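# Put the blue foam block, or else the box, in the tote

## Task

Look for a blue foam block lying on the floor of the room. If one is there, move it into the tote beside the door; if not, move the cardboard box into that tote. The placed item must sit entirely inside the tote with no part overhanging its rim, and it must stay there on its own without the robot holding it. The robot must not tip over or be left leaning.

## Robot and tools

Robot: a Hello Robot Stretch 3 with a single arm. It has a two-wheel differential base (0.33 m long, 0.34 m wide), a lift that slides up and down a mast, and a telescoping arm that reaches out sideways to the robot's RIGHT. The base cannot strafe, so to move the gripper forward or back you drive the base. On-the-spot turns pivot about the point between the drive wheels, 0.05 m behind the front edge. With the arm pulled in and the wrist folded, turning sweeps a circle of radius 0.28 m; an unfolded level wrist reaches outside it.

Frames: the base frame has its origin on the floor between the drive wheels, x forward, y left, z up. hand_pose is reported in it, located where the closed fingertips meet; with all wrist joints at zero its x axis points up, y points back along the arm toward the mast, z toward the rear. The odometry frame is the base frame as it was when the scene began. base_odometry is wheel-based, so slipping shows up as motion; heading runs -3.142 to 3.142, left positive.

Tool execute_actions: argument "actions" is a list holding one action or nothing (empty just reports state and images). An action may contain "base", "joints", "contact_limits"; its parts start at once and can finish at different moments. "base" holds exactly one key: translate_m, a straight drive offset in metres from the current base position, forward positive, range -1 to 1; or rotate_rad, a turn offset in radians, counter-clockwise (left) positive, range -3.2 to 3.2. Base offsets are measured from the position in the most recent state report. "joints" maps joint names to absolute targets: lift_m 0 to 1.1 (arm height on mast), arm_m 0 to 0.52 (extension), wrist_yaw_rad -1.345 to 4.42 (0 along the arm, positive toward the front, 3.0 folded over the base), wrist_pitch_rad -1.57 to 0.451 (0 level, negative tips the fingers down), wrist_roll_rad -2.911 to 2.911 (0 fingers side by side), gripper_m -0.089 to 0.179 (bigger is wider; real fingertip gap is about 0.007 m less when nearly shut and 0.025 m less when fully open, zero below 0.007), head_pan_rad -3.953 to 1.73 (0 forward, positive left, -1.57 looks along the arm), head_tilt_rad -1.53 to 0.419 (negative down). Done tolerances: 0.004 for metre joints, 0.02 for yaw, roll and head, 0.05 for pitch. Joints or base left out of an action may keep driving toward earlier targets. "contact_limits" accepts only arm_m: a motor_effort percentage (1 to 100) at which the arm motion stops; lower is gentler, too low halts immediately, and values above the maximum are clipped. "cameras" picks head_camera, nav_camera, wrist_camera or all (omitted/null = all, [] = none). Unknown keys, names or out-of-range values reject the whole call. Each action lasts at most 15 s. After a result reporting a stop, later motion calls in that same reply are skipped.

Tool wait: "seconds" 0 to 10; commands nothing and returns state and images. Tool zoom_image: "camera" plus "region" [x0, y0, x1, y1] in pixels of that camera's latest full image, top-left origin, at most 504 x 504. Tool finished_scene: "scene" number; ends the scene irreversibly after the last command has been held and reports success. Replying without any tool call ends everything.

Results: base_status and joint_status give how each motion ended: done, off_target (stopped short, maybe still pushing), contact_stop, time_out, torque_fault. After the last three the old target is dropped. on_its_own describes uncommanded behaviour; its "held at" is a target, not a position. motor_effort is percent of maximum, positive toward larger values, peak in brackets; readings carry fixed bias and noise. Rest efforts outside normal range suggest pushing or carrying. Positive wheel effort pushes forward. lidar_m: 12 distances in metres over 30-degree sectors, first straight ahead, then counter-clockwise (4th left, 7th behind, 10th right), scanning at 0.17 m height, 0.15 to 12 m, "-" for nothing; it misses clear objects, low items and thin legs, and the robot's own parts can block sectors 5, 6, 9, 10. wrist_depth_mm (45 to 1000) and head_depth_mm (280 to 4000, image sideways) are 7x7 grids of median depths. base_tilt in degrees, forward and right positive, with a few degrees of fixed bias; turned_by_wheels and turned_by_imu give turning since the last result.

Cameras: head_camera and nav_camera move with the head pan/tilt; wrist_camera rides on the gripper. Intrinsics (pixels): head 896x504, fx=fy 713.637, cx 449.278, cy 252.78; nav fisheye 672x504, f 327.046, cx 331.324, cy 248.953; wrist 644x364, f 333.976, cx 320.538, cy 181.343.

Speed: fast driving (0.30 m/s, 1.9 rad/s) only when stowed: lift_m under 0.30, arm_m under 0.03, wrist_yaw_rad over 2.54; else 0.10 m/s and 0.63 rad/s.

Gripping: command gripper_m smaller than the object width (smaller squeezes harder); release by commanding at least 0.02 above where the fingers met the object. Neither reading nor status proves a grasp; check images. Overly hard squeezing triggers a stall guard that weakens the grip.

Cautions: fold or unfold the wrist only with lift_m 0.32 to 0.95, wrist_pitch_rad -0.4, roll near 0; once folded the lift may go down to 0.25. With yaw below -0.4 keep pitch at -0.5 or lower. Arm and lift stop and go slack on firm contact; a slack lift may sag under load or be pushed up by closing fingers. Base, wrist and head never contact-stop. Wrist servos pushed hard for seconds switch off for 10 s. Pushing into a fixed object with the gripper above about 0.45 m, repeated pushes, driving while holding something immovable, or snagging furniture (especially reversing) can tip the robot: undo the move in small steps, free the gripper, and lower lift_m near 0.2 if still leaning. Avoid drops, slams and hard collisions. Loose objects may occasionally be nudged by outside forces, and the robot holds its last command while you think.

Each tool is called after ">>>" as name(argument=value, ...) on one line, values as JSON.

## Session

>>> execute_actions(actions=[])

Scene clock: 0.00 s.
base_odometry: x=+0.000 y=+0.000 heading=+0.000 (m, m, rad; odometry frame)
turned_by_wheels: +0.000 (rad since the last result)
turned_by_imu: +0.000 (rad since the last result)
base_tilt: forward=+1.6 right=-1.4 (deg)
lidar_m: 0.97 1.38 1.93 1.10 0.83 0.81 0.85 1.20 1.53 1.25 0.95 0.92
head_depth_mm: 906 878 869 865 872 866 857 / 962 928 920 916 918 913 899 / 1023 984 972 968 975 967 952 / 1086 1058 1035 1027 1035 1024 1012 / 1159 1141 1105 1104 1104 1087 1073 / 1247 1229 1213 1195 1184 1162 1152 / 1343 1331 1317 1287 1270 1254 1236
base_status: not commanded
joint_positions: lift_m=+0.398 arm_m=-0.001 wrist_yaw_rad=+3.073 wrist_pitch_rad=-0.350 wrist_roll_rad=+0.004 gripper_m=+0.037 head_pan_rad=+0.010 head_tilt_rad=-0.007
joint_status: not commanded
motor_effort: left_wheel=-1 right_wheel=+1 lift_m=+39 arm_m=-1 wrist_yaw_rad=+0 wrist_pitch_rad=+8 wrist_roll_rad=-1 gripper_m=+0 head_pan_rad=+0 head_tilt_rad=+1 (%)
hand_pose: x=-0.0053 y=+0.0878 z=+0.4258 quat_wxyz=(+0.148, +0.701, +0.099, +0.690) (m; base frame)
wrist_depth_mm: 665 751 - - - - - / 691 821 - - - - - / 717 836 - - - - - / 741 923 - - - - - / 773 854 - 890 907 872 884 / 704 711 - 706 740 720 727 / 598 599 586 607 590 598 609
pictures: head_camera (sideways: a quarter turn clockwise sets it upright), nav_camera (sideways: a quarter turn counterclockwise sets it upright), wrist_camera
Images, in order (width x height): head_camera 896x504, nav_camera 672x504, wrist_camera 644x364.

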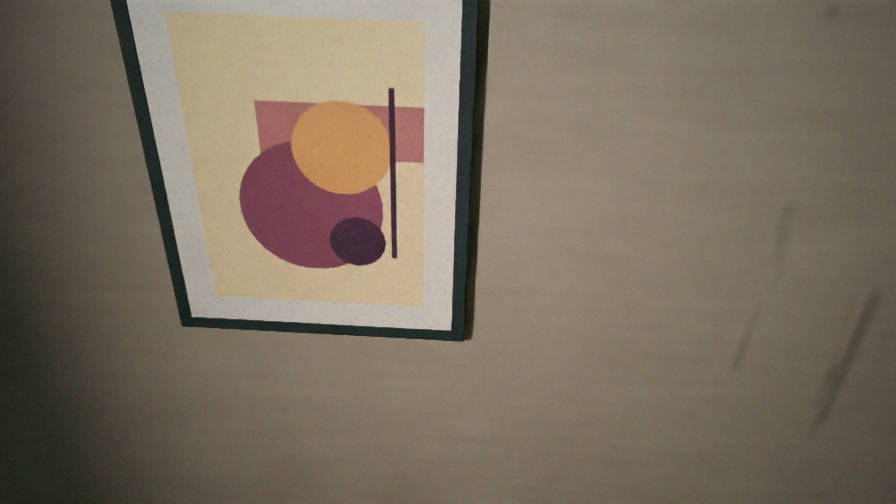

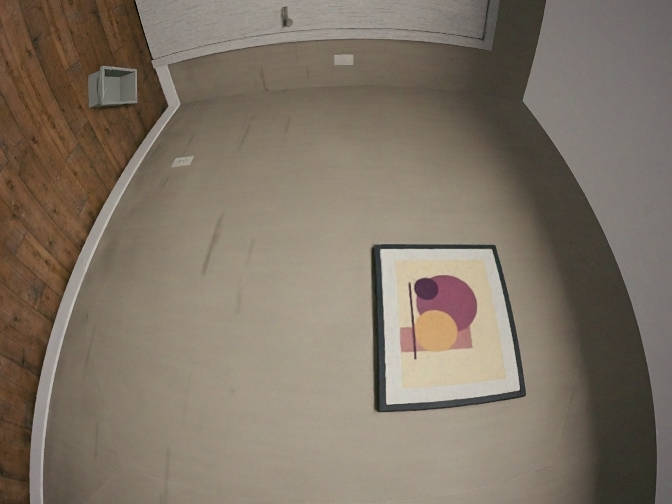

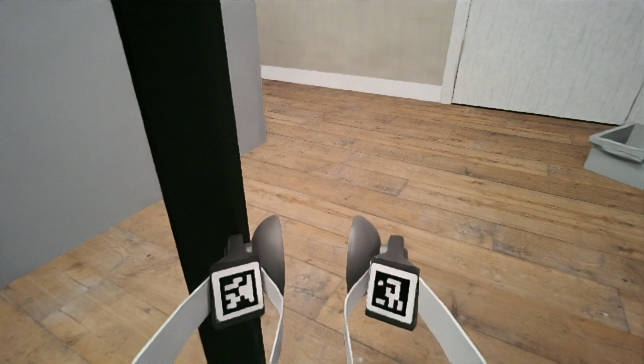

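>>> execute_actions(actions=[{"joints": {"head_pan_rad": 1.2, "head_tilt_rad": -0.7, "lift_m": 0.28, "wrist_pitch_rad": -0.4}}], cameras=["head_camera","nav_camera"])

>>> execute_actions(actions=[{"joints": {"head_pan_rad": -1.5, "head_tilt_rad": -0.7}}], cameras=["nav_camera"])

>>> execute_actions(actions=[{"joints": {"head_pan_rad": -3.2, "head_tilt_rad": -0.7}}], cameras=["nav_camera"])

Scene clock: 6.80 s.
base_odometry: x=+0.000 y=+0.000 heading=+0.000 (m, m, rad; odometry frame)
turned_by_wheels: +0.000 (rad since the last result)
turned_by_imu: -0.001 (rad since the last result)
base_tilt: forward=+1.6 right=-1.5 (deg)
lidar_m: 0.98 1.38 1.93 1.10 0.82 0.81 0.85 1.20 1.53 1.25 0.95 0.92
head_depth_mm: 1635 1791 1998 2148 1724 1489 1275 / 1661 1825 2041 2194 1772 1479 1256 / 1696 1859 2078 2192 1746 1452 1255 / 1739 1938 2147 2160 1730 1456 1251 / 1775 1970 2203 2140 1727 1455 1251 / 1812 2006 2254 2119 1722 1439 1240 / 1856 2055 2317 2091 1701 1426 1233
base_status: not commanded
joint_positions: lift_m=+0.281 arm_m=-0.001 wrist_yaw_rad=+3.073 wrist_pitch_rad=-0.413 wrist_roll_rad=+0.004 gripper_m=+0.037 head_pan_rad=+1.193 head_tilt_rad=-0.691
joint_status: all done
motor_effort: left_wheel=-1(1) right_wheel=+1(1) lift_m=+15(35) arm_m=-1(1) wrist_yaw_rad=+1(0) wrist_pitch_rad=+8(7) wrist_roll_rad=+0(0) gripper_m=+0(0) head_pan_rad=+2(27) head_tilt_rad=-5(47) (%)
hand_pose: x=-0.0058 y=+0.0805 z=+0.2945 quat_wxyz=(+0.169, +0.698, +0.121, +0.686) (m; base frame)
wrist_depth_mm: 676 759 - - - - - / 698 814 - - - - - / 727 858 - - - - - / 739 748 769 780 765 776 778 / 622 621 - 612 628 618 619 / 511 512 - 531 533 511 523 / 460 - - - 433 446 448
pictures: head_camera (sideways: a quarter turn clockwise sets it upright), nav_camera (sideways: a quarter turn counterclockwise sets it upright)
Images, in order (width x height): head_camera 896x504, nav_camera 672x504.

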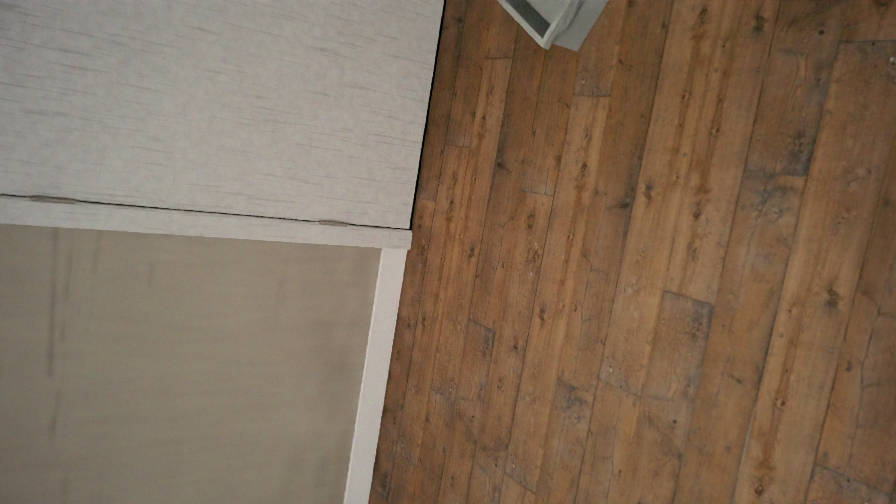

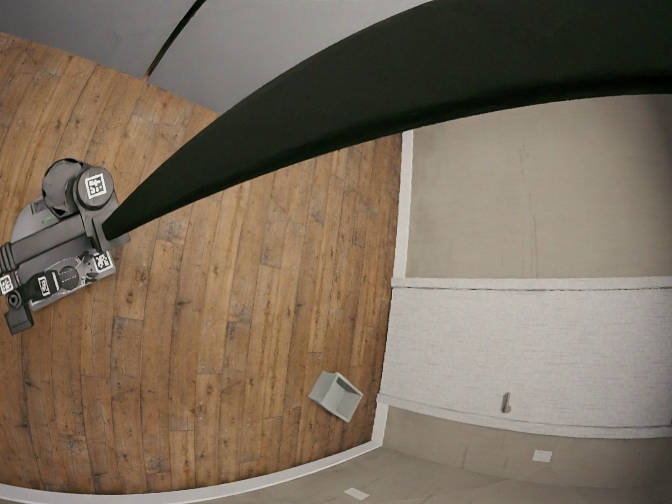

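Scene clock: 8.60 s.
base_odometry: x=+0.000 y=+0.000 heading=+0.000 (m, m, rad; odometry frame)
turned_by_wheels: +0.000 (rad since the last result)
turned_by_imu: +0.000 (rad since the last result)
base_tilt: forward=+1.6 right=-1.5 (deg)
lidar_m: 0.97 1.38 1.93 1.10 0.83 0.81 0.84 1.20 1.53 1.25 0.95 0.92
head_depth_mm: 1664 1786 1928 1911 1766 1478 1271 / 1722 1922 2101 2190 1758 1477 1267 / 1516 1725 2011 2137 1752 1468 1254 / 1333 1488 1712 1940 1737 1445 1255 / 1197 1315 1477 1681 1725 1441 1251 / 1076 1177 1301 1453 1607 1438 1240 / 981 1067 1168 1283 1435 1436 1228
base_status: not commanded
joint_positions: lift_m=+0.281 arm_m=-0.001 wrist_yaw_rad=+3.073 wrist_pitch_rad=-0.413 wrist_roll_rad=+0.004 gripper_m=+0.037 head_pan_rad=-1.493 head_tilt_rad=-0.691
joint_status: all done
motor_effort: left_wheel=-1(1) right_wheel=+1(1) lift_m=+16(16) arm_m=+0(1) wrist_yaw_rad=+0(0) wrist_pitch_rad=+8(7) wrist_roll_rad=+0(0) gripper_m=+0(0) head_pan_rad=-3(27) head_tilt_rad=-5(7) (%)
hand_pose: x=-0.0058 y=+0.0805 z=+0.2945 quat_wxyz=(+0.169, +0.698, +0.121, +0.686) (m; base frame)
wrist_depth_mm: 682 765 - - - - - / 711 818 - - - - - / 729 849 - - - - - / 715 766 756 767 769 772 773 / 614 616 - 613 641 622 627 / 516 516 - 539 537 519 515 / 454 - - - 432 446 445
pictures: nav_camera (sideways: a quarter turn counterclockwise sets it upright)
Images, in order (width x height): nav_camera 672x504.

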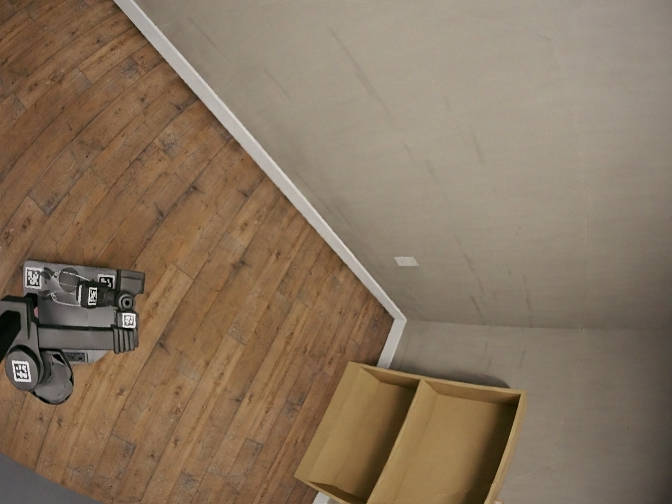

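Scene clock: 10.00 s.
base_odometry: x=+0.000 y=+0.000 heading=+0.000 (m, m, rad; odometry frame)
turned_by_wheels: +0.000 (rad since the last result)
turned_by_imu: +0.000 (rad since the last result)
base_tilt: forward=+1.5 right=-1.5 (deg)
lidar_m: 0.97 1.38 1.93 1.10 0.83 0.81 0.85 1.20 1.53 1.26 0.95 0.92
head_depth_mm: 686 748 816 911 1014 1151 1250 / 718 782 866 964 1087 1248 1256 / 753 830 918 1031 1173 1361 1260 / 791 876 972 1102 1273 1421 1254 / 835 928 1041 1188 1382 1443 1243 / 885 989 1121 1295 1531 1438 1239 / 942 1062 1206 1418 1605 1429 1230
base_status: not commanded
joint_positions: lift_m=+0.281 arm_m=-0.001 wrist_yaw_rad=+3.073 wrist_pitch_rad=-0.413 wrist_roll_rad=+0.004 gripper_m=+0.037 head_pan_rad=-3.193 head_tilt_rad=-0.691
joint_status: all done
motor_effort: left_wheel=-1(1) right_wheel=+1(1) lift_m=+16(16) arm_m=-1(0) wrist_yaw_rad=+0(1) wrist_pitch_rad=+8(7) wrist_roll_rad=+0(0) gripper_m=+0(0) head_pan_rad=-3(29) head_tilt_rad=-5(6) (%)
hand_pose: x=-0.0058 y=+0.0805 z=+0.2945 quat_wxyz=(+0.169, +0.698, +0.121, +0.686) (m; base frame)
wrist_depth_mm: 674 773 - - - - - / 712 805 - - - - - / 731 864 - - - - - / 718 766 768 761 769 764 777 / 615 626 - 625 634 619 631 / 511 520 - 540 533 522 518 / 457 - - - 432 443 444
pictures: nav_camera (sideways: a quarter turn counterclockwise sets it upright)
Images, in order (width x height): nav_camera 672x504.

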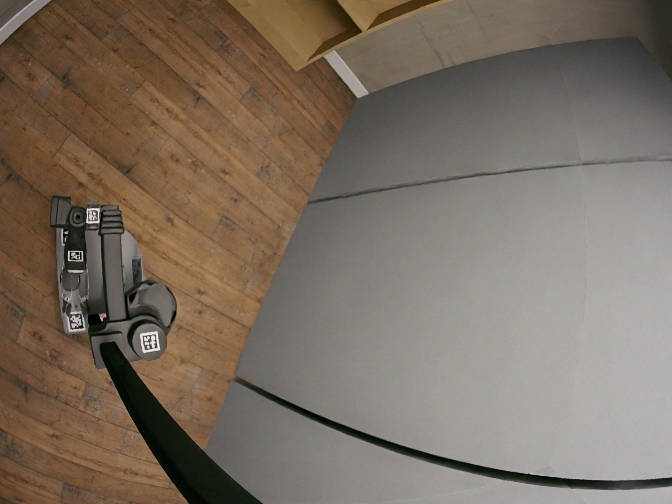

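>>> execute_actions(actions=[{"base": {"rotate_rad": 1.38}, "joints": {"head_pan_rad": 0.3, "head_tilt_rad": -0.6}}], cameras=["nav_camera"])

>>> execute_actions(actions=[{"base": {"translate_m": 1.0}, "joints": {"head_pan_rad": 0.8}}], cameras=["nav_camera"])

Scene clock: 22.17 s.
base_odometry: x=+0.000 y=+0.000 heading=+1.380 (m, m, rad; odometry frame)
turned_by_wheels: +1.380 (rad since the last result)
turned_by_imu: +1.395 (rad since the last result)
base_tilt: forward=+1.5 right=-1.5 (deg)
lidar_m: 1.94 0.88 0.80 0.81 1.00 1.53 1.56 1.01 0.92 0.93 1.16 1.93
head_depth_mm: 1772 1907 2058 2220 1933 1588 1340 / 1886 2043 2214 2343 1920 1567 1342 / 2011 2185 2354 2489 1917 1574 1317 / 2134 2334 2530 2423 1900 1558 1317 / 998 1090 1201 1346 1521 1541 1306 / 907 981 1073 1185 1315 1447 1297 / 831 891 968 1055 1156 1284 1291
base_status: done
joint_positions: lift_m=+0.281 arm_m=-0.001 wrist_yaw_rad=+3.073 wrist_pitch_rad=-0.413 wrist_roll_rad=+0.004 gripper_m=+0.037 head_pan_rad=+0.293 head_tilt_rad=-0.606
joint_status: all done
motor_effort: left_wheel=-2(10) right_wheel=+2(8) lift_m=+16(16) arm_m=-1(0) wrist_yaw_rad=+0(0) wrist_pitch_rad=+7(7) wrist_roll_rad=+0(0) gripper_m=+0(0) head_pan_rad=+2(26) head_tilt_rad=+3(15) (%)
hand_pose: x=-0.0058 y=+0.0804 z=+0.2945 quat_wxyz=(+0.169, +0.698, +0.121, +0.685) (m; base frame)
wrist_depth_mm: - - 874 826 767 721 657 / - - 964 897 833 764 713 / - 990 - 965 903 830 770 / 750 765 765 770 764 778 789 / 624 617 - 616 629 626 626 / 521 513 - 532 538 526 520 / 457 - - - 432 443 450
pictures: nav_camera (sideways: a quarter turn counterclockwise sets it upright)
Images, in order (width x height): nav_camera 672x504.

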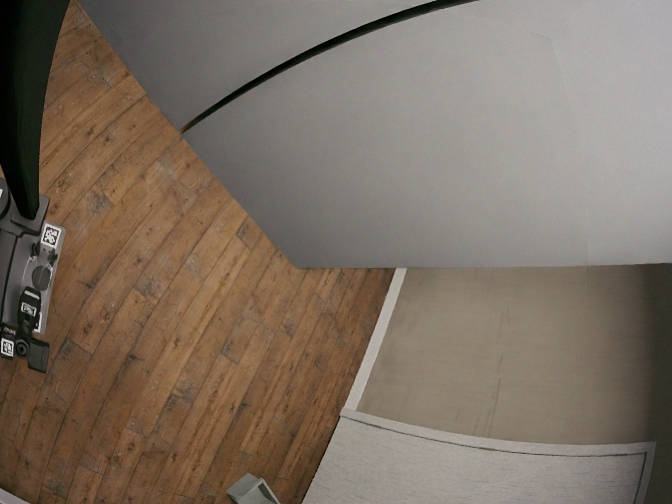

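Scene clock: 27.20 s.
base_odometry: x=+0.190 y=+0.982 heading=+1.380 (m, m, rad; odometry frame)
turned_by_wheels: +0.000 (rad since the last result)
turned_by_imu: +0.003 (rad since the last result)
base_tilt: forward=+1.5 right=-1.4 (deg)
lidar_m: 1.03 1.28 0.44 0.44 0.55 1.11 2.18 1.41 1.29 1.30 1.09 0.99
head_depth_mm: 1391 1447 1512 1581 1665 1590 1333 / 1597 1687 1771 1864 1863 1566 1329 / 1874 1973 2123 2179 1908 1559 1323 / 2279 2492 2625 2445 1911 1563 1318 / 2913 3183 3218 2408 1879 1538 1311 / 3100 3398 3372 2416 1878 1533 1277 / 3002 3239 3092 460 502 565 646
base_status: done
joint_positions: lift_m=+0.281 arm_m=-0.001 wrist_yaw_rad=+3.073 wrist_pitch_rad=-0.413 wrist_roll_rad=+0.004 gripper_m=+0.037 head_pan_rad=+0.793 head_tilt_rad=-0.605
joint_status: all done
motor_effort: left_wheel=-3(6) right_wheel=+3(8) lift_m=+16(17) arm_m=-1(0) wrist_yaw_rad=+0(0) wrist_pitch_rad=+8(7) wrist_roll_rad=+0(0) gripper_m=+0(0) head_pan_rad=+1(21) head_tilt_rad=+4(2) (%)
hand_pose: x=-0.0058 y=+0.0804 z=+0.2945 quat_wxyz=(+0.169, +0.698, +0.121, +0.685) (m; base frame)
wrist_depth_mm: 610 566 494 462 432 - - / 678 628 534 506 464 - - / 768 684 586 549 503 - - / 765 725 649 605 552 771 777 / 612 622 - 616 600 627 617 / 517 513 - 538 535 517 514 / 453 - - - 433 445 449
pictures: nav_camera (sideways: a quarter turn counterclockwise sets it upright)
Images, in order (width x height): nav_camera 672x504.

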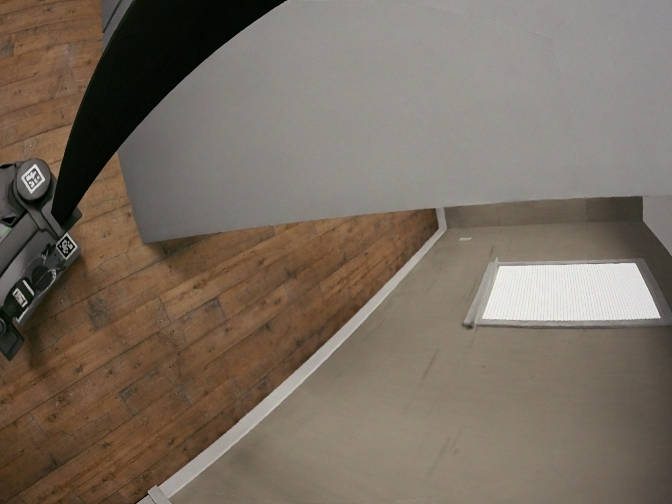

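>>> execute_actions(actions=[{"base": {"translate_m": 0.52}, "joints": {"head_pan_rad": 0.4}}], cameras=[])

>>> execute_actions(actions=[{"base": {"rotate_rad": 1.19}}], cameras=["nav_camera"])

Scene clock: 35.63 s.
base_odometry: x=+0.289 y=+1.492 heading=+1.380 (m, m, rad; odometry frame)
turned_by_wheels: +0.000 (rad since the last result)
turned_by_imu: +0.001 (rad since the last result)
base_tilt: forward=+1.4 right=-1.5 (deg)
lidar_m: 0.54 0.67 1.37 0.71 0.49 0.63 2.50 1.62 1.49 0.86 0.57 0.53
head_depth_mm: 490 522 559 600 649 708 774 / 529 564 607 658 716 788 874 / 571 615 668 728 800 892 1000 / 623 676 739 811 905 1024 1172 / 684 748 827 924 1043 1199 1278 / 761 842 940 1067 1222 1420 1299 / 853 959 1088 1253 1493 1525 1293
base_status: done
joint_positions: lift_m=+0.281 arm_m=-0.001 wrist_yaw_rad=+3.073 wrist_pitch_rad=-0.413 wrist_roll_rad=+0.004 gripper_m=+0.037 head_pan_rad=+0.407 head_tilt_rad=-0.605
joint_status: all done
motor_effort: left_wheel=-3(7) right_wheel=+2(7) lift_m=+16(16) arm_m=-1(1) wrist_yaw_rad=+0(1) wrist_pitch_rad=+8(8) wrist_roll_rad=+0(0) gripper_m=+0(0) head_pan_rad=-3(19) head_tilt_rad=+2(2) (%)
hand_pose: x=-0.0058 y=+0.0804 z=+0.2945 quat_wxyz=(+0.169, +0.698, +0.121, +0.685) (m; base frame)
wrist_depth_mm: 398 464 - - - - - / 421 485 - - - - - / 462 517 954 - - - 971 / 515 541 755 775 765 773 778 / 585 573 - 621 620 624 615 / 518 513 - 540 532 520 520 / 457 - - - 435 445 447
pictures: none
No camera images: the call's "cameras" was empty. Leave "cameras" out to get every camera's image.

Scene clock: 37.53 s.
base_odometry: x=+0.289 y=+1.492 heading=+2.570 (m, m, rad; odometry frame)
turned_by_wheels: +1.190 (rad since the last result)
turned_by_imu: +1.203 (rad since the last result)
base_tilt: forward=+1.5 right=-1.5 (deg)
lidar_m: 2.06 0.61 0.49 0.94 2.11 1.54 1.49 0.73 0.55 0.53 0.55 0.76
head_depth_mm: 2793 3038 3236 2538 1949 1584 1337 / 2878 3130 3255 2523 1940 1575 1326 / 2997 3278 3476 2491 1921 1565 1317 / 3074 3393 3516 2449 1902 1554 1312 / 3191 3603 3377 2445 1893 1538 1306 / 652 700 758 828 912 1016 1151 / 567 605 649 699 758 826 912
base_status: done
joint_positions: lift_m=+0.281 arm_m=-0.001 wrist_yaw_rad=+3.073 wrist_pitch_rad=-0.413 wrist_roll_rad=+0.004 gripper_m=+0.037 head_pan_rad=+0.407 head_tilt_rad=-0.605
joint_status: not commanded
motor_effort: left_wheel=-2(10) right_wheel=+2(8) lift_m=+16(16) arm_m=-1(1) wrist_yaw_rad=+0(0) wrist_pitch_rad=+8(8) wrist_roll_rad=+0(0) gripper_m=+0(0) head_pan_rad=-3(2) head_tilt_rad=+2(3) (%)
hand_pose: x=-0.0058 y=+0.0804 z=+0.2945 quat_wxyz=(+0.169, +0.698, +0.121, +0.685) (m; base frame)
wrist_depth_mm: - - - - 755 459 456 / - - - - 745 494 485 / 993 - - 993 761 538 550 / 755 772 763 771 702 584 609 / 615 619 - 621 627 620 619 / 511 516 - 536 534 518 521 / 455 - - - 433 444 447
pictures: nav_camera (sideways: a quarter turn counterclockwise sets it upright)
Images, in order (width x height): nav_camera 672x504.

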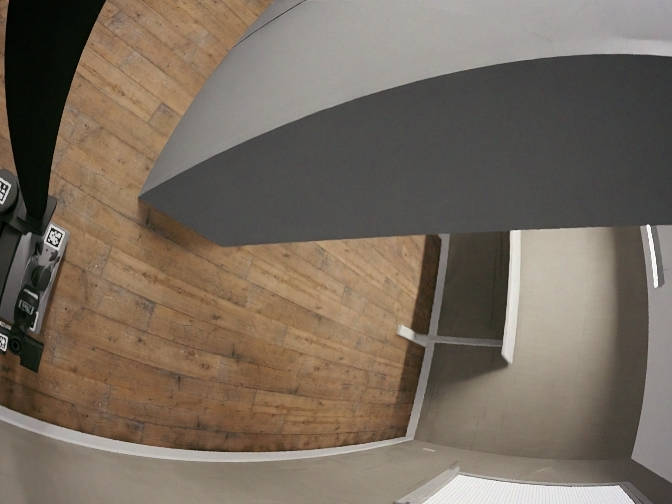

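>>> execute_actions(actions=[{"base": {"translate_m": 1.0}, "joints": {"head_pan_rad": 1.0}}], cameras=["nav_camera", "head_camera"])

Scene clock: 46.93 s.
base_odometry: x=-0.552 y=+2.034 heading=+2.570 (m, m, rad; odometry frame)
turned_by_wheels: +0.000 (rad since the last result)
turned_by_imu: +0.003 (rad since the last result)
base_tilt: forward=+1.6 right=-1.4 (deg)
lidar_m: 1.87 1.87 3.02 1.34 0.53 0.61 2.01 0.76 0.55 0.53 0.56 0.76
head_depth_mm: 2609 2391 2891 2505 1960 1585 1331 / 2852 2434 3078 2509 1928 1572 1327 / 3235 3470 3467 2483 1915 1567 1318 / 3422 3781 3434 2447 1899 1554 1319 / 3196 3509 3435 2453 1881 1544 1300 / 3028 2987 3172 2412 1847 1525 1302 / 2898 3030 3259 2393 1859 1528 1295
base_status: done
joint_positions: lift_m=+0.281 arm_m=-0.001 wrist_yaw_rad=+3.073 wrist_pitch_rad=-0.413 wrist_roll_rad=+0.004 gripper_m=+0.037 head_pan_rad=+0.993 head_tilt_rad=-0.605
joint_status: all done
motor_effort: left_wheel=-3(7) right_wheel=+2(8) lift_m=+16(16) arm_m=-1(1) wrist_yaw_rad=+1(0) wrist_pitch_rad=+7(7) wrist_roll_rad=-1(0) gripper_m=+0(0) head_pan_rad=+2(24) head_tilt_rad=+3(3) (%)
hand_pose: x=-0.0058 y=+0.0804 z=+0.2945 quat_wxyz=(+0.169, +0.698, +0.121, +0.685) (m; base frame)
wrist_depth_mm: 419 - - - - - - / 448 - - - - - - / 483 747 - - - - - / 528 584 767 754 772 772 774 / 571 587 - 626 628 617 620 / 517 515 - 537 534 523 517 / 450 - - - 426 448 447
pictures: head_camera (sideways: a quarter turn clockwise sets it upright), nav_camera (sideways: a quarter turn counterclockwise sets it upright)
Images, in order (width x height): head_camera 896x504, nav_camera 672x504.

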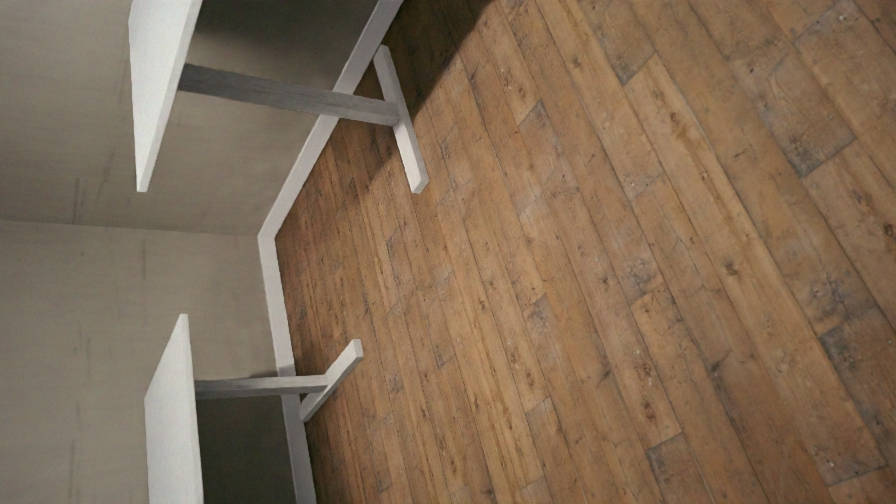

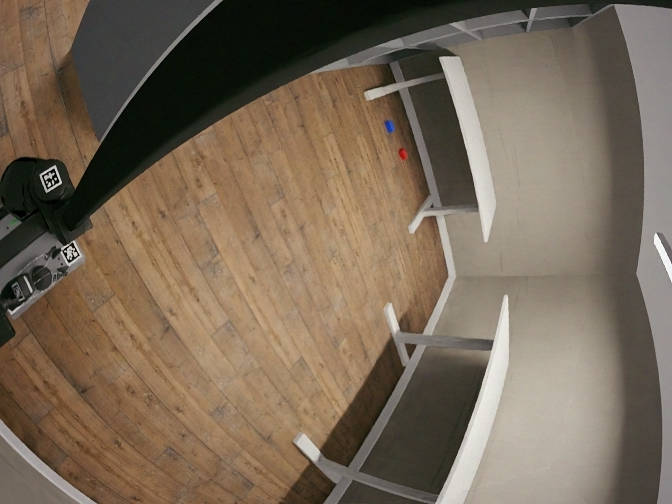

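>>> execute_actions(actions=[{"base": {"rotate_rad": 1.2}, "joints": {"head_pan_rad": 0.25, "head_tilt_rad": -0.45}}], cameras=["nav_camera", "head_camera"])

Scene clock: 53.37 s.
base_odometry: x=-0.552 y=+2.034 heading=-2.514 (m, m, rad; odometry frame)
turned_by_wheels: +1.200 (rad since the last result)
turned_by_imu: +1.213 (rad since the last result)
base_tilt: forward=+1.6 right=-1.5 (deg)
lidar_m: 3.00 1.34 0.52 0.73 1.33 0.66 0.54 0.53 0.59 0.91 1.87 2.47
head_depth_mm: 2957 3167 3339 3233 2387 1823 1490 / 2917 3128 3300 3355 2359 1821 1472 / 2911 3144 3247 3307 2321 1797 1478 / 2878 3056 3215 3286 2336 1789 1463 / 2843 3028 3045 3042 2296 1774 1445 / 2776 2991 3178 3159 2282 1752 1441 / 1925 2059 2193 2197 2097 1645 1427
base_status: done
joint_positions: lift_m=+0.281 arm_m=-0.001 wrist_yaw_rad=+3.073 wrist_pitch_rad=-0.413 wrist_roll_rad=+0.004 gripper_m=+0.037 head_pan_rad=+0.257 head_tilt_rad=-0.457
joint_status: all done
motor_effort: left_wheel=-3(10) right_wheel=+2(8) lift_m=+16(17) arm_m=-1(1) wrist_yaw_rad=+0(0) wrist_pitch_rad=+7(8) wrist_roll_rad=-1(0) gripper_m=+0(0) head_pan_rad=-3(26) head_tilt_rad=+4(21) (%)
hand_pose: x=-0.0058 y=+0.0804 z=+0.2945 quat_wxyz=(+0.169, +0.698, +0.121, +0.685) (m; base frame)
wrist_depth_mm: - - - - 651 497 - / - - - - 678 543 - / - 993 - 937 720 726 845 / 771 769 761 776 721 658 731 / 610 620 - 621 641 630 623 / 520 511 - 538 531 520 521 / 452 - - - 432 443 445
pictures: head_camera (sideways: a quarter turn clockwise sets it upright), nav_camera (sideways: a quarter turn counterclockwise sets it upright)
Images, in order (width x height): head_camera 896x504, nav_camera 672x504.

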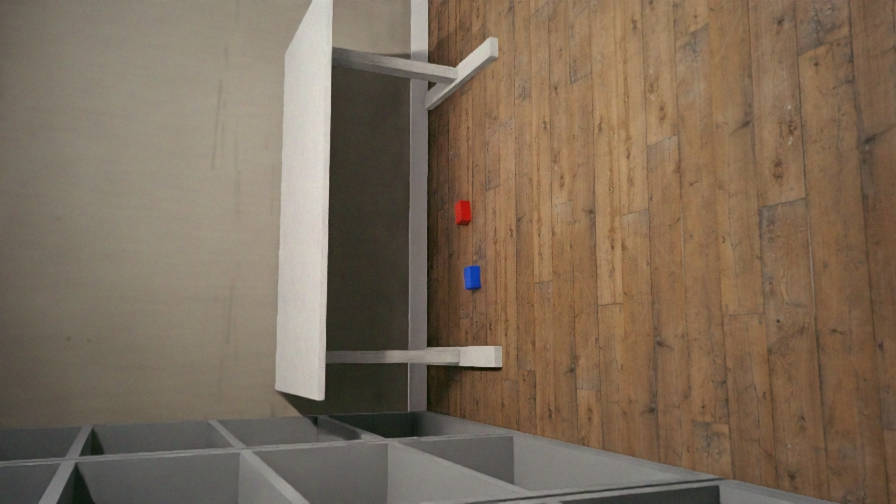

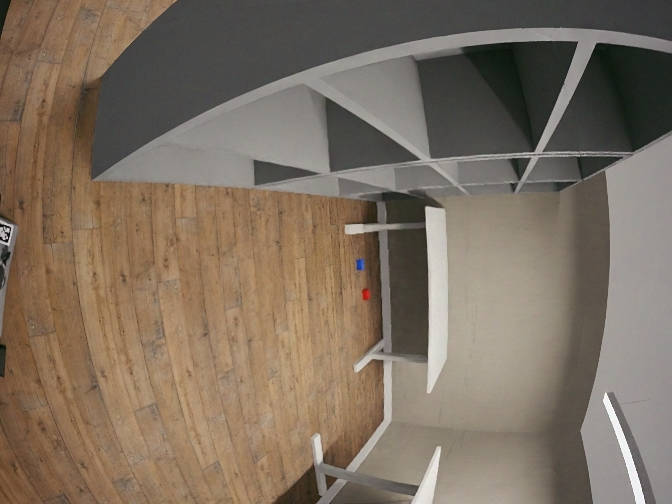

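>>> execute_actions(actions=[{"base": {"rotate_rad": 0.22}, "joints": {"head_pan_rad": 0.0, "head_tilt_rad": -0.7}}], cameras=[])

>>> execute_actions(actions=[{"base": {"translate_m": 1.0}}], cameras=[])

>>> execute_actions(actions=[{"base": {"translate_m": 0.95}, "joints": {"head_pan_rad": 0.15, "head_tilt_rad": -0.9}}], cameras=["nav_camera", "head_camera"])

Scene clock: 71.90 s.
base_odometry: x=-0.552 y=+2.034 heading=-2.294 (m, m, rad; odometry frame)
turned_by_wheels: +0.220 (rad since the last result)
turned_by_imu: +0.222 (rad since the last result)
base_tilt: forward=+1.5 right=-1.5 (deg)
lidar_m: 2.76 0.52 0.53 2.49 0.91 0.59 0.53 0.54 0.67 1.35 1.87 2.49
head_depth_mm: 2962 3343 2917 2211 1764 1489 1273 / 2886 3338 2932 2189 1749 1475 1265 / 2849 3254 2890 2176 1768 1464 1254 / 2810 3193 2832 2165 1739 1450 1253 / 2815 3208 2792 2140 1727 1448 1245 / 2770 3116 2752 2116 1725 1434 1235 / 2726 2145 2370 1974 1655 1440 1231
base_status: done
joint_positions: lift_m=+0.281 arm_m=-0.001 wrist_yaw_rad=+3.073 wrist_pitch_rad=-0.413 wrist_roll_rad=+0.004 gripper_m=+0.037 head_pan_rad=+0.007 head_tilt_rad=-0.691
joint_status: all done
motor_effort: left_wheel=-2(9) right_wheel=+2(7) lift_m=+16(16) arm_m=+0(2) wrist_yaw_rad=+0(0) wrist_pitch_rad=+7(8) wrist_roll_rad=+0(1) gripper_m=+0(0) head_pan_rad=-3(15) head_tilt_rad=-7(30) (%)
hand_pose: x=-0.0058 y=+0.0804 z=+0.2945 quat_wxyz=(+0.169, +0.698, +0.121, +0.685) (m; base frame)
wrist_depth_mm: 966 - - - - 580 435 / 964 - - - - 592 453 / 894 - 994 - 894 610 498 / 768 769 757 767 765 619 600 / 615 616 - 610 642 590 588 / 516 515 - 535 541 521 518 / 453 - - - 434 442 446
pictures: none
No camera images: the call's "cameras" was empty. Leave "cameras" out to get every camera's image.

Scene clock: 76.93 s.
base_odometry: x=-1.214 y=+1.284 heading=-2.294 (m, m, rad; odometry frame)
turned_by_wheels: +0.000 (rad since the last result)
turned_by_imu: +0.003 (rad since the last result)
base_tilt: forward=+1.5 right=-1.6 (deg)
lidar_m: 1.78 1.33 0.55 0.79 0.89 0.70 1.52 1.53 1.90 1.73 1.80 2.06
head_depth_mm: 2063 1893 2505 2202 1766 1489 1278 / 2046 1861 2577 2210 1773 1467 1266 / 2015 1831 2522 2171 1741 1464 1257 / 1983 1799 2471 2153 1760 1454 1256 / 1962 1790 2438 2143 1735 1440 1241 / 1942 1766 2366 2082 1709 1441 1240 / 1917 1738 2336 2121 1705 1434 1237
base_status: done
joint_positions: lift_m=+0.281 arm_m=-0.001 wrist_yaw_rad=+3.073 wrist_pitch_rad=-0.413 wrist_roll_rad=+0.004 gripper_m=+0.037 head_pan_rad=+0.007 head_tilt_rad=-0.692
joint_status: not commanded
motor_effort: left_wheel=-3(6) right_wheel=+2(8) lift_m=+16(16) arm_m=-1(1) wrist_yaw_rad=+0(0) wrist_pitch_rad=+8(8) wrist_roll_rad=-1(0) gripper_m=+0(0) head_pan_rad=-3(2) head_tilt_rad=-6(5) (%)
hand_pose: x=-0.0058 y=+0.0804 z=+0.2945 quat_wxyz=(+0.169, +0.698, +0.121, +0.685) (m; base frame)
wrist_depth_mm: 768 795 868 896 651 532 - / 830 878 944 992 692 590 - / 791 832 822 817 711 783 832 / 615 618 627 631 661 704 747 / 543 569 - 622 630 622 628 / 511 511 - 534 539 522 522 / 454 - - - 430 444 450
pictures: none
No camera images: the call's "cameras" was empty. Leave "cameras" out to get every camera's image.

Scene clock: 81.80 s.
base_odometry: x=-1.843 y=+0.572 heading=-2.294 (m, m, rad; odometry frame)
turned_by_wheels: +0.000 (rad since the last result)
turned_by_imu: +0.003 (rad since the last result)
base_tilt: forward=+1.6 right=-1.6 (deg)
lidar_m: 1.29 0.88 0.66 0.78 0.89 0.80 1.58 2.49 2.07 1.52 2.00 1.23
head_depth_mm: 1167 1141 916 765 1504 1336 1178 / 1175 1129 906 776 1484 1319 1168 / 1171 1115 898 774 1482 1310 1164 / 1174 1096 894 766 1492 1301 1161 / 1178 1090 886 764 1474 1292 1159 / 1185 1086 879 756 1448 1295 1152 / 1189 1074 873 753 1435 1264 1144
base_status: done
joint_positions: lift_m=+0.281 arm_m=-0.001 wrist_yaw_rad=+3.073 wrist_pitch_rad=-0.413 wrist_roll_rad=+0.004 gripper_m=+0.037 head_pan_rad=+0.143 head_tilt_rad=-0.890
joint_status: all done
motor_effort: left_wheel=-3(9) right_wheel=+2(7) lift_m=+16(16) arm_m=-1(1) wrist_yaw_rad=+0(0) wrist_pitch_rad=+8(8) wrist_roll_rad=-1(0) gripper_m=+0(0) head_pan_rad=+2(11) head_tilt_rad=-8(26) (%)
hand_pose: x=-0.0058 y=+0.0804 z=+0.2945 quat_wxyz=(+0.169, +0.698, +0.121, +0.685) (m; base frame)
wrist_depth_mm: 892 914 - - 686 - - / 919 - - - 727 - - / 786 812 821 819 778 860 893 / 658 697 724 731 760 773 780 / 614 622 - 625 639 625 595 / 514 513 - 528 539 516 520 / 456 - - - 429 444 447
pictures: head_camera (sideways: a quarter turn clockwise sets it upright), nav_camera (sideways: a quarter turn counterclockwise sets it upright)
Images, in order (width x height): head_camera 896x504, nav_camera 672x504.

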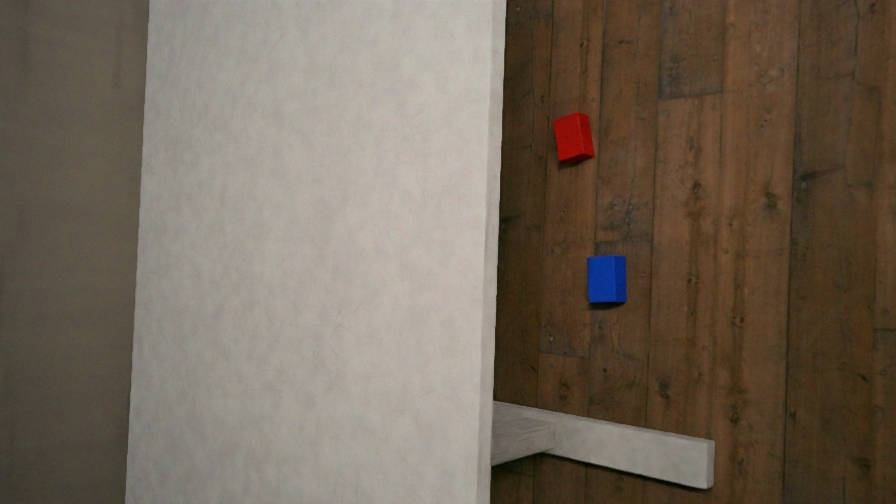

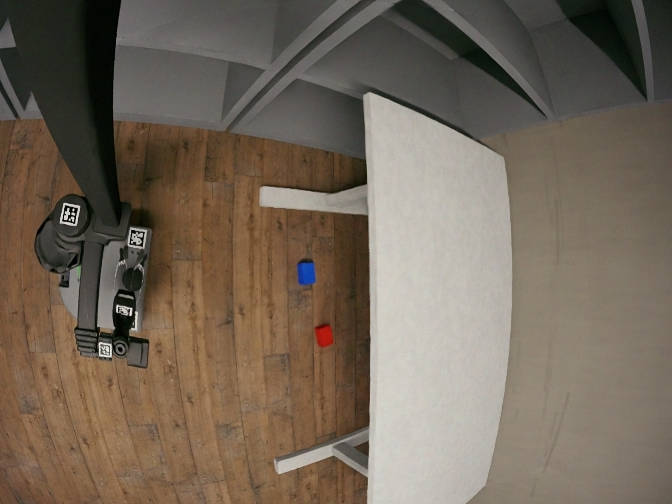

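>>> execute_actions(actions=[{"base": {"translate_m": 0.22}}], cameras=[])

>>> execute_actions(actions=[{"base": {"rotate_rad": 1.67}, "joints": {"head_pan_rad": -1.45, "head_tilt_rad": -1.2}}], cameras=[])

>>> execute_actions(actions=[{"base": {"translate_m": 0.1}, "joints": {"lift_m": 0.34, "gripper_m": 0.12}}], cameras=["nav_camera", "head_camera"])

Scene clock: 101.40 s.
base_odometry: x=-1.988 y=+0.407 heading=-2.294 (m, m, rad; odometry frame)
turned_by_wheels: +0.000 (rad since the last result)
turned_by_imu: +0.000 (rad since the last result)
base_tilt: forward=+1.5 right=-1.5 (deg)
lidar_m: 1.07 0.70 1.17 0.63 1.08 0.97 1.80 2.70 2.13 1.53 1.06 1.07
head_depth_mm: 961 1061 910 764 657 609 1174 / 963 1060 908 760 655 608 1174 / 972 1061 902 753 651 600 1170 / 967 1067 892 749 646 600 1165 / 971 1054 885 744 644 596 1159 / 972 1052 882 740 641 1228 1152 / 974 1051 874 734 636 1209 1149
base_status: done
joint_positions: lift_m=+0.281 arm_m=-0.001 wrist_yaw_rad=+3.073 wrist_pitch_rad=-0.413 wrist_roll_rad=+0.004 gripper_m=+0.037 head_pan_rad=+0.143 head_tilt_rad=-0.890
joint_status: not commanded
motor_effort: left_wheel=-3(9) right_wheel=+2(7) lift_m=+16(16) arm_m=-1(1) wrist_yaw_rad=+0(0) wrist_pitch_rad=+7(8) wrist_roll_rad=+0(0) gripper_m=+0(0) head_pan_rad=+2(1) head_tilt_rad=-6(5) (%)
hand_pose: x=-0.0058 y=+0.0804 z=+0.2945 quat_wxyz=(+0.169, +0.698, +0.121, +0.685) (m; base frame)
wrist_depth_mm: 924 957 - 661 - - - / 984 - - 771 - - - / 802 809 818 778 843 886 897 / 682 690 754 773 776 762 645 / 616 615 - 618 624 592 609 / 515 512 - 541 537 521 521 / 457 - - - 429 444 447
pictures: none
No camera images: the call's "cameras" was empty. Leave "cameras" out to get every camera's image.

Scene clock: 103.60 s.
base_odometry: x=-1.988 y=+0.407 heading=-0.624 (m, m, rad; odometry frame)
turned_by_wheels: +1.670 (rad since the last result)
turned_by_imu: +1.687 (rad since the last result)
base_tilt: forward=+1.6 right=-1.4 (deg)
lidar_m: 0.63 1.10 0.97 2.68 2.21 2.04 1.53 1.06 1.13 1.07 0.70 1.13
head_depth_mm: 813 734 666 619 1316 1218 1146 / 811 734 662 622 1306 1223 - / 805 728 662 622 1307 - - / 803 723 657 620 1305 - - / 799 720 656 623 1283 1201 1125 / 797 717 653 621 1284 1195 1122 / 791 713 650 1318 1261 1197 1116
base_status: done
joint_positions: lift_m=+0.281 arm_m=-0.001 wrist_yaw_rad=+3.073 wrist_pitch_rad=-0.413 wrist_roll_rad=+0.004 gripper_m=+0.037 head_pan_rad=-1.443 head_tilt_rad=-1.186
joint_status: all done
motor_effort: left_wheel=-3(11) right_wheel=+2(9) lift_m=+16(16) arm_m=-2(1) wrist_yaw_rad=+0(0) wrist_pitch_rad=+8(8) wrist_roll_rad=+0(0) gripper_m=+0(0) head_pan_rad=-3(28) head_tilt_rad=-9(37) (%)
hand_pose: x=-0.0058 y=+0.0804 z=+0.2945 quat_wxyz=(+0.169, +0.698, +0.121, +0.685) (m; base frame)
wrist_depth_mm: - - - - - - 824 / - - - - - - 881 / - - - - - 946 843 / 765 779 769 768 781 784 719 / 615 609 - 620 627 615 618 / 515 511 - 532 532 513 519 / 455 - - - 431 449 446
pictures: none
No camera images: the call's "cameras" was empty. Leave "cameras" out to get every camera's image.

Scene clock: 105.73 s.
base_odometry: x=-1.907 y=+0.348 heading=-0.624 (m, m, rad; odometry frame)
turned_by_wheels: +0.000 (rad since the last result)
turned_by_imu: +0.000 (rad since the last result)
base_tilt: forward=+1.6 right=-1.5 (deg)
lidar_m: 0.53 1.00 0.92 1.77 2.76 2.16 1.63 1.14 1.12 1.07 0.65 0.55
head_depth_mm: 817 733 668 619 1316 1218 1143 / 812 730 667 617 1306 1216 - / 808 727 662 620 1303 - - / 800 724 658 621 1305 - - / 798 720 654 624 1284 1200 1132 / 795 717 653 622 1267 1193 1114 / 789 713 652 619 1275 1189 1113
base_status: done
joint_positions: lift_m=+0.339 arm_m=-0.001 wrist_yaw_rad=+3.073 wrist_pitch_rad=-0.414 wrist_roll_rad=+0.004 gripper_m=+0.120 head_pan_rad=-1.444 head_tilt_rad=-1.186
joint_status: all done
motor_effort: left_wheel=-3(11) right_wheel=+2(8) lift_m=+54(57) arm_m=-1(1) wrist_yaw_rad=+0(0) wrist_pitch_rad=+8(8) wrist_roll_rad=+0(0) gripper_m=+0(87) head_pan_rad=-3(2) head_tilt_rad=-8(9) (%)
hand_pose: x=-0.0058 y=+0.0803 z=+0.3529 quat_wxyz=(+0.169, +0.698, +0.121, +0.685) (m; base frame)
wrist_depth_mm: - - - - - 826 813 / - - - - - 881 892 / - - - - - 941 956 / 854 874 874 888 889 825 741 / 706 719 712 706 718 700 625 / 587 - - 589 590 609 576 / 518 507 - 541 510 495 508
pictures: head_camera (sideways: a quarter turn clockwise sets it upright), nav_camera (sideways: a quarter turn counterclockwise sets it upright)
Images, in order (width x height): head_camera 896x504, nav_camera 672x504.

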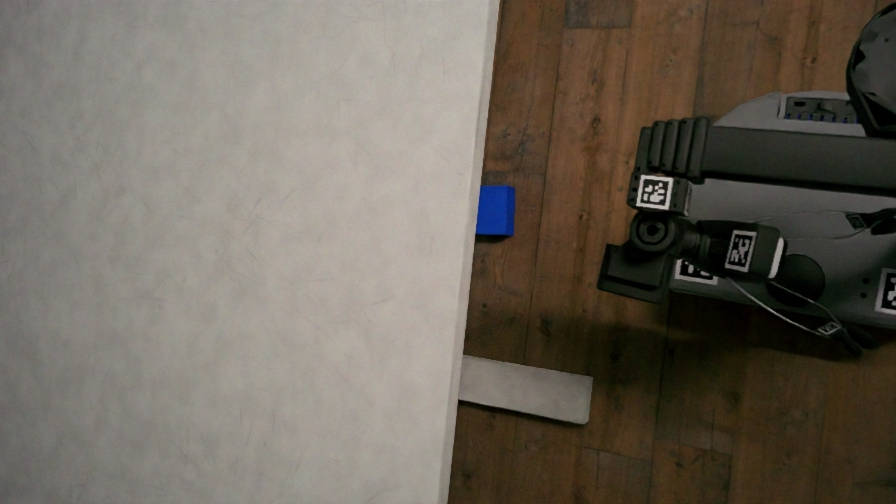

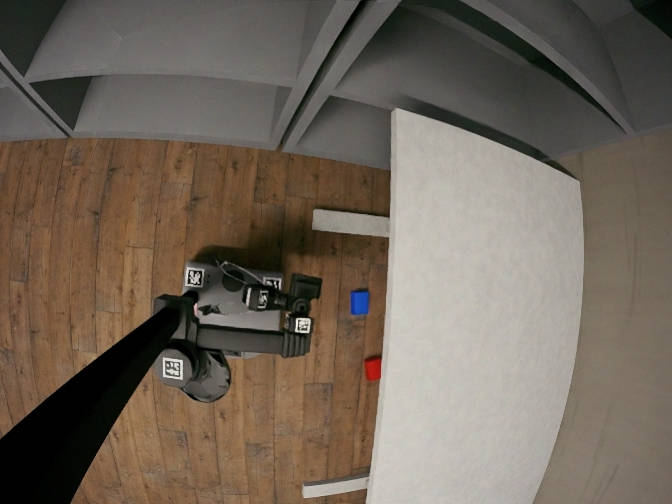

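Now unfold the wrist.

>>> execute_actions(actions=[{"joints": {"wrist_yaw_rad": 0.0, "arm_m": 0.1}}], cameras=["wrist_camera"])

>>> execute_actions(actions=[{"joints": {"wrist_pitch_rad": -1.5, "arm_m": 0.3, "gripper_m": 0.17, "lift_m": 0.3}}], cameras=["wrist_camera", "head_camera"])

Scene clock: 112.93 s.
base_odometry: x=-1.907 y=+0.348 heading=-0.624 (m, m, rad; odometry frame)
turned_by_wheels: +0.000 (rad since the last result)
turned_by_imu: -0.001 (rad since the last result)
base_tilt: forward=+1.5 right=-1.6 (deg)
lidar_m: 0.53 1.00 0.92 1.77 2.76 2.16 1.63 1.14 1.12 1.07 0.65 0.55
head_depth_mm: 813 733 667 617 1313 1214 1146 / 811 728 664 617 1306 1225 - / 806 727 662 621 - - - / 803 723 656 617 1293 1229 - / 797 718 655 623 1290 1201 1119 / 792 717 654 621 1271 1195 1119 / 789 712 651 619 1283 1197 1111
base_status: not commanded
joint_positions: lift_m=+0.339 arm_m=+0.100 wrist_yaw_rad=+0.003 wrist_pitch_rad=-0.414 wrist_roll_rad=+0.004 gripper_m=+0.120 head_pan_rad=-1.444 head_tilt_rad=-1.186
joint_status: all done
motor_effort: left_wheel=-3(3) right_wheel=+2(2) lift_m=+54(54) arm_m=+3(5) wrist_yaw_rad=-2(3) wrist_pitch_rad=+8(8) wrist_roll_rad=+0(0) gripper_m=+0(0) head_pan_rad=-3(3) head_tilt_rad=-8(7) (%)
hand_pose: x=-0.0209 y=-0.4696 z=+0.3529 quat_wxyz=(+0.691, +0.146, -0.693, -0.145) (m; base frame)
wrist_depth_mm: 646 657 676 670 671 685 695 / 691 700 720 725 744 746 746 / 744 777 780 796 823 818 829 / 366 837 831 820 849 866 860 / 363 713 707 710 710 715 703 / 372 - 578 589 597 614 601 / 480 483 507 509 506 479 510
pictures: wrist_camera
Images, in order (width x height): wrist_camera 644x364.

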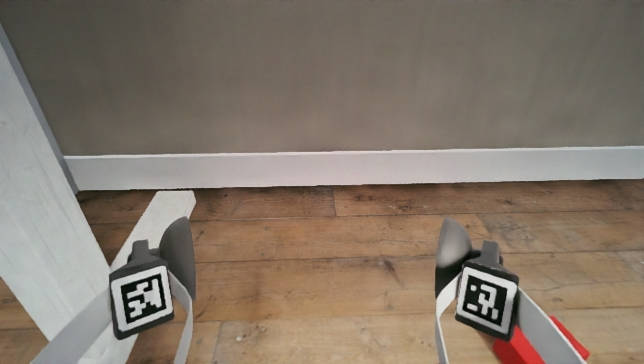

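Scene clock: 115.63 s.
base_odometry: x=-1.907 y=+0.348 heading=-0.624 (m, m, rad; odometry frame)
turned_by_wheels: +0.000 (rad since the last result)
turned_by_imu: +0.000 (rad since the last result)
base_tilt: forward=+1.5 right=-1.5 (deg)
lidar_m: 0.53 1.00 0.92 1.77 2.75 2.14 1.62 1.15 1.12 1.07 0.65 0.55
head_depth_mm: 814 735 666 618 1311 1221 1148 / 809 730 664 615 1314 1221 - / 804 728 662 618 1301 - - / 803 724 658 618 1295 1239 - / 795 722 655 624 1296 1200 1124 / 795 716 655 621 1267 1201 1121 / 790 712 650 619 1287 1194 1115
base_status: not commanded
joint_positions: lift_m=+0.301 arm_m=+0.300 wrist_yaw_rad=+0.001 wrist_pitch_rad=-1.493 wrist_roll_rad=+0.004 gripper_m=+0.170 head_pan_rad=-1.444 head_tilt_rad=-1.186
joint_status: all done
motor_effort: left_wheel=-2(3) right_wheel=+2(2) lift_m=+16(49) arm_m=+3(5) wrist_yaw_rad=-1(3) wrist_pitch_rad=-4(6) wrist_roll_rad=-1(0) gripper_m=+0(91) head_pan_rad=-2(3) head_tilt_rad=-9(8) (%)
hand_pose: x=-0.0216 y=-0.4405 z=+0.1821 quat_wxyz=(+0.518, +0.480, -0.519, -0.481) (m; base frame)
wrist_depth_mm: 331 329 331 332 331 333 314 / 334 337 335 335 332 336 335 / 336 340 339 293 339 341 342 / 335 346 344 345 345 346 346 / 321 348 349 349 349 348 350 / 314 355 353 352 355 354 354 / 359 358 358 360 360 361 359
pictures: head_camera (sideways: a quarter turn clockwise sets it upright), wrist_camera
Images, in order (width x height): head_camera 896x504, wrist_camera 644x364.

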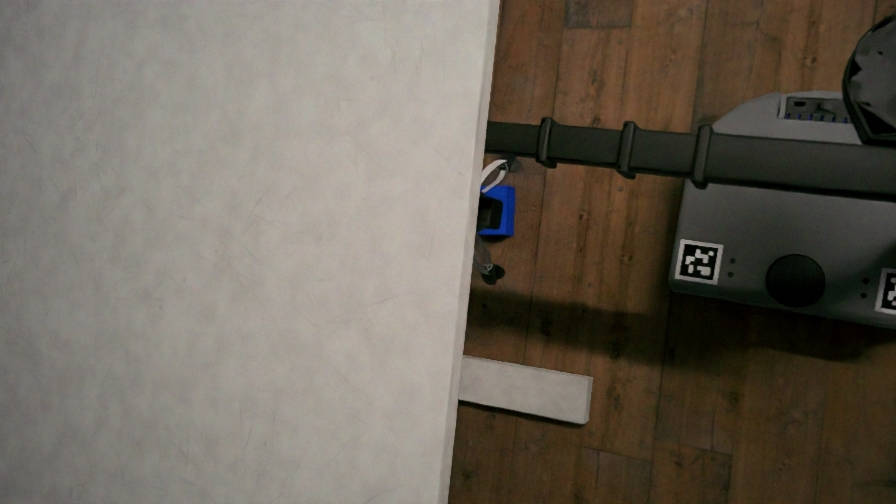

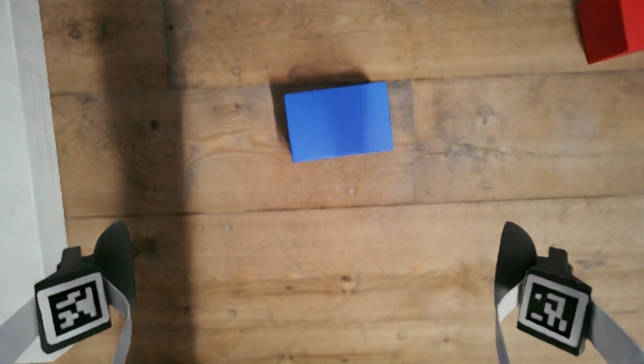

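>>> execute_actions(actions=[{"base": {"translate_m": -0.02}, "joints": {"arm_m": 0.372, "lift_m": 0.21}}], cameras=["wrist_camera"])

Scene clock: 124.73 s.
base_odometry: x=-1.923 y=+0.360 heading=-0.624 (m, m, rad; odometry frame)
turned_by_wheels: +0.000 (rad since the last result)
turned_by_imu: -0.001 (rad since the last result)
base_tilt: forward=+1.5 right=-1.5 (deg)
lidar_m: 0.55 1.02 0.93 1.79 2.75 2.13 1.61 1.13 1.13 1.07 0.66 0.57
head_depth_mm: 816 733 667 619 1311 1220 1137 / 811 731 665 617 1307 1222 - / 804 729 661 622 1297 - - / 801 725 659 618 1300 1234 - / 795 719 656 625 1291 1204 1128 / 796 716 652 620 1275 1194 1122 / 788 715 651 619 1286 1200 1114
base_status: done
joint_positions: lift_m=+0.211 arm_m=+0.372 wrist_yaw_rad=+0.001 wrist_pitch_rad=-1.494 wrist_roll_rad=+0.004 gripper_m=+0.170 head_pan_rad=-1.444 head_tilt_rad=-1.186
joint_status: all done
motor_effort: left_wheel=-2(7) right_wheel=+2(4) lift_m=+16(16) arm_m=+3(3) wrist_yaw_rad=-2(1) wrist_pitch_rad=-3(4) wrist_roll_rad=+0(0) gripper_m=+0(0) head_pan_rad=-2(3) head_tilt_rad=-9(8) (%)
hand_pose: x=-0.0216 y=-0.5122 z=+0.0921 quat_wxyz=(+0.518, +0.480, -0.519, -0.482) (m; base frame)
wrist_depth_mm: 243 242 243 244 244 244 244 / 246 244 246 246 246 247 248 / 248 249 250 249 250 249 252 / 251 252 252 209 253 253 253 / 255 255 254 210 257 256 256 / - 259 259 259 260 259 260 / - 264 262 263 265 264 263
pictures: wrist_camera
Images, in order (width x height): wrist_camera 644x364.

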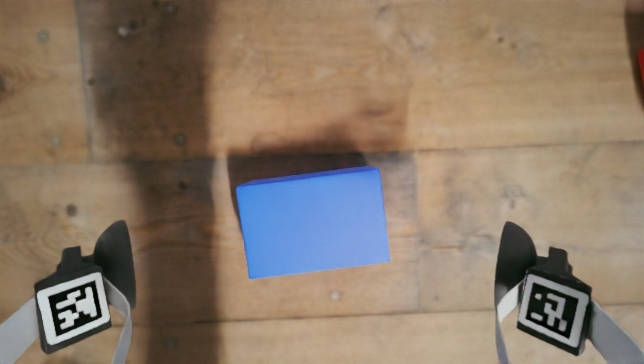

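>>> execute_actions(actions=[{"joints": {"lift_m": 0.135}}], cameras=["wrist_camera"])

Scene clock: 134.47 s.
base_odometry: x=-1.923 y=+0.360 heading=-0.624 (m, m, rad; odometry frame)
turned_by_wheels: +0.000 (rad since the last result)
turned_by_imu: -0.001 (rad since the last result)
base_tilt: forward=+1.5 right=-1.5 (deg)
lidar_m: 0.55 1.02 0.93 1.79 2.76 2.13 1.61 1.13 1.12 1.07 0.66 0.57
head_depth_mm: 813 732 667 619 1311 1215 1141 / 811 728 666 616 1308 1225 - / 807 724 660 614 1305 - - / 803 724 658 617 1301 1237 - / 798 720 656 624 1298 1204 1128 / 791 716 652 621 1272 1197 1118 / 789 713 650 619 1281 1189 1114
base_status: not commanded
joint_positions: lift_m=+0.136 arm_m=+0.372 wrist_yaw_rad=+0.001 wrist_pitch_rad=-1.494 wrist_roll_rad=+0.004 gripper_m=+0.170 head_pan_rad=-1.444 head_tilt_rad=-1.186
joint_status: all done
motor_effort: left_wheel=-2(2) right_wheel=+2(2) lift_m=+16(17) arm_m=+3(4) wrist_yaw_rad=-1(1) wrist_pitch_rad=-3(3) wrist_roll_rad=+0(0) gripper_m=+0(0) head_pan_rad=-2(3) head_tilt_rad=-9(8) (%)
hand_pose: x=-0.0216 y=-0.5122 z=+0.0171 quat_wxyz=(+0.518, +0.480, -0.519, -0.482) (m; base frame)
wrist_depth_mm: 170 170 170 170 171 170 171 / 172 172 173 172 173 173 174 / 174 175 174 174 175 174 175 / 176 176 177 160 176 177 177 / 179 179 133 133 134 179 180 / - 181 135 135 136 182 182 / - 183 183 184 185 184 184
pictures: wrist_camera
Images, in order (width x height): wrist_camera 644x364.

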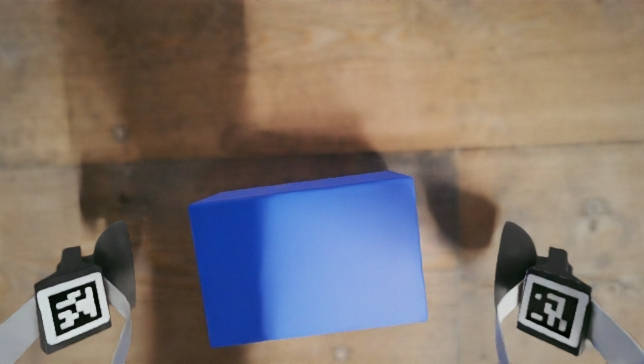

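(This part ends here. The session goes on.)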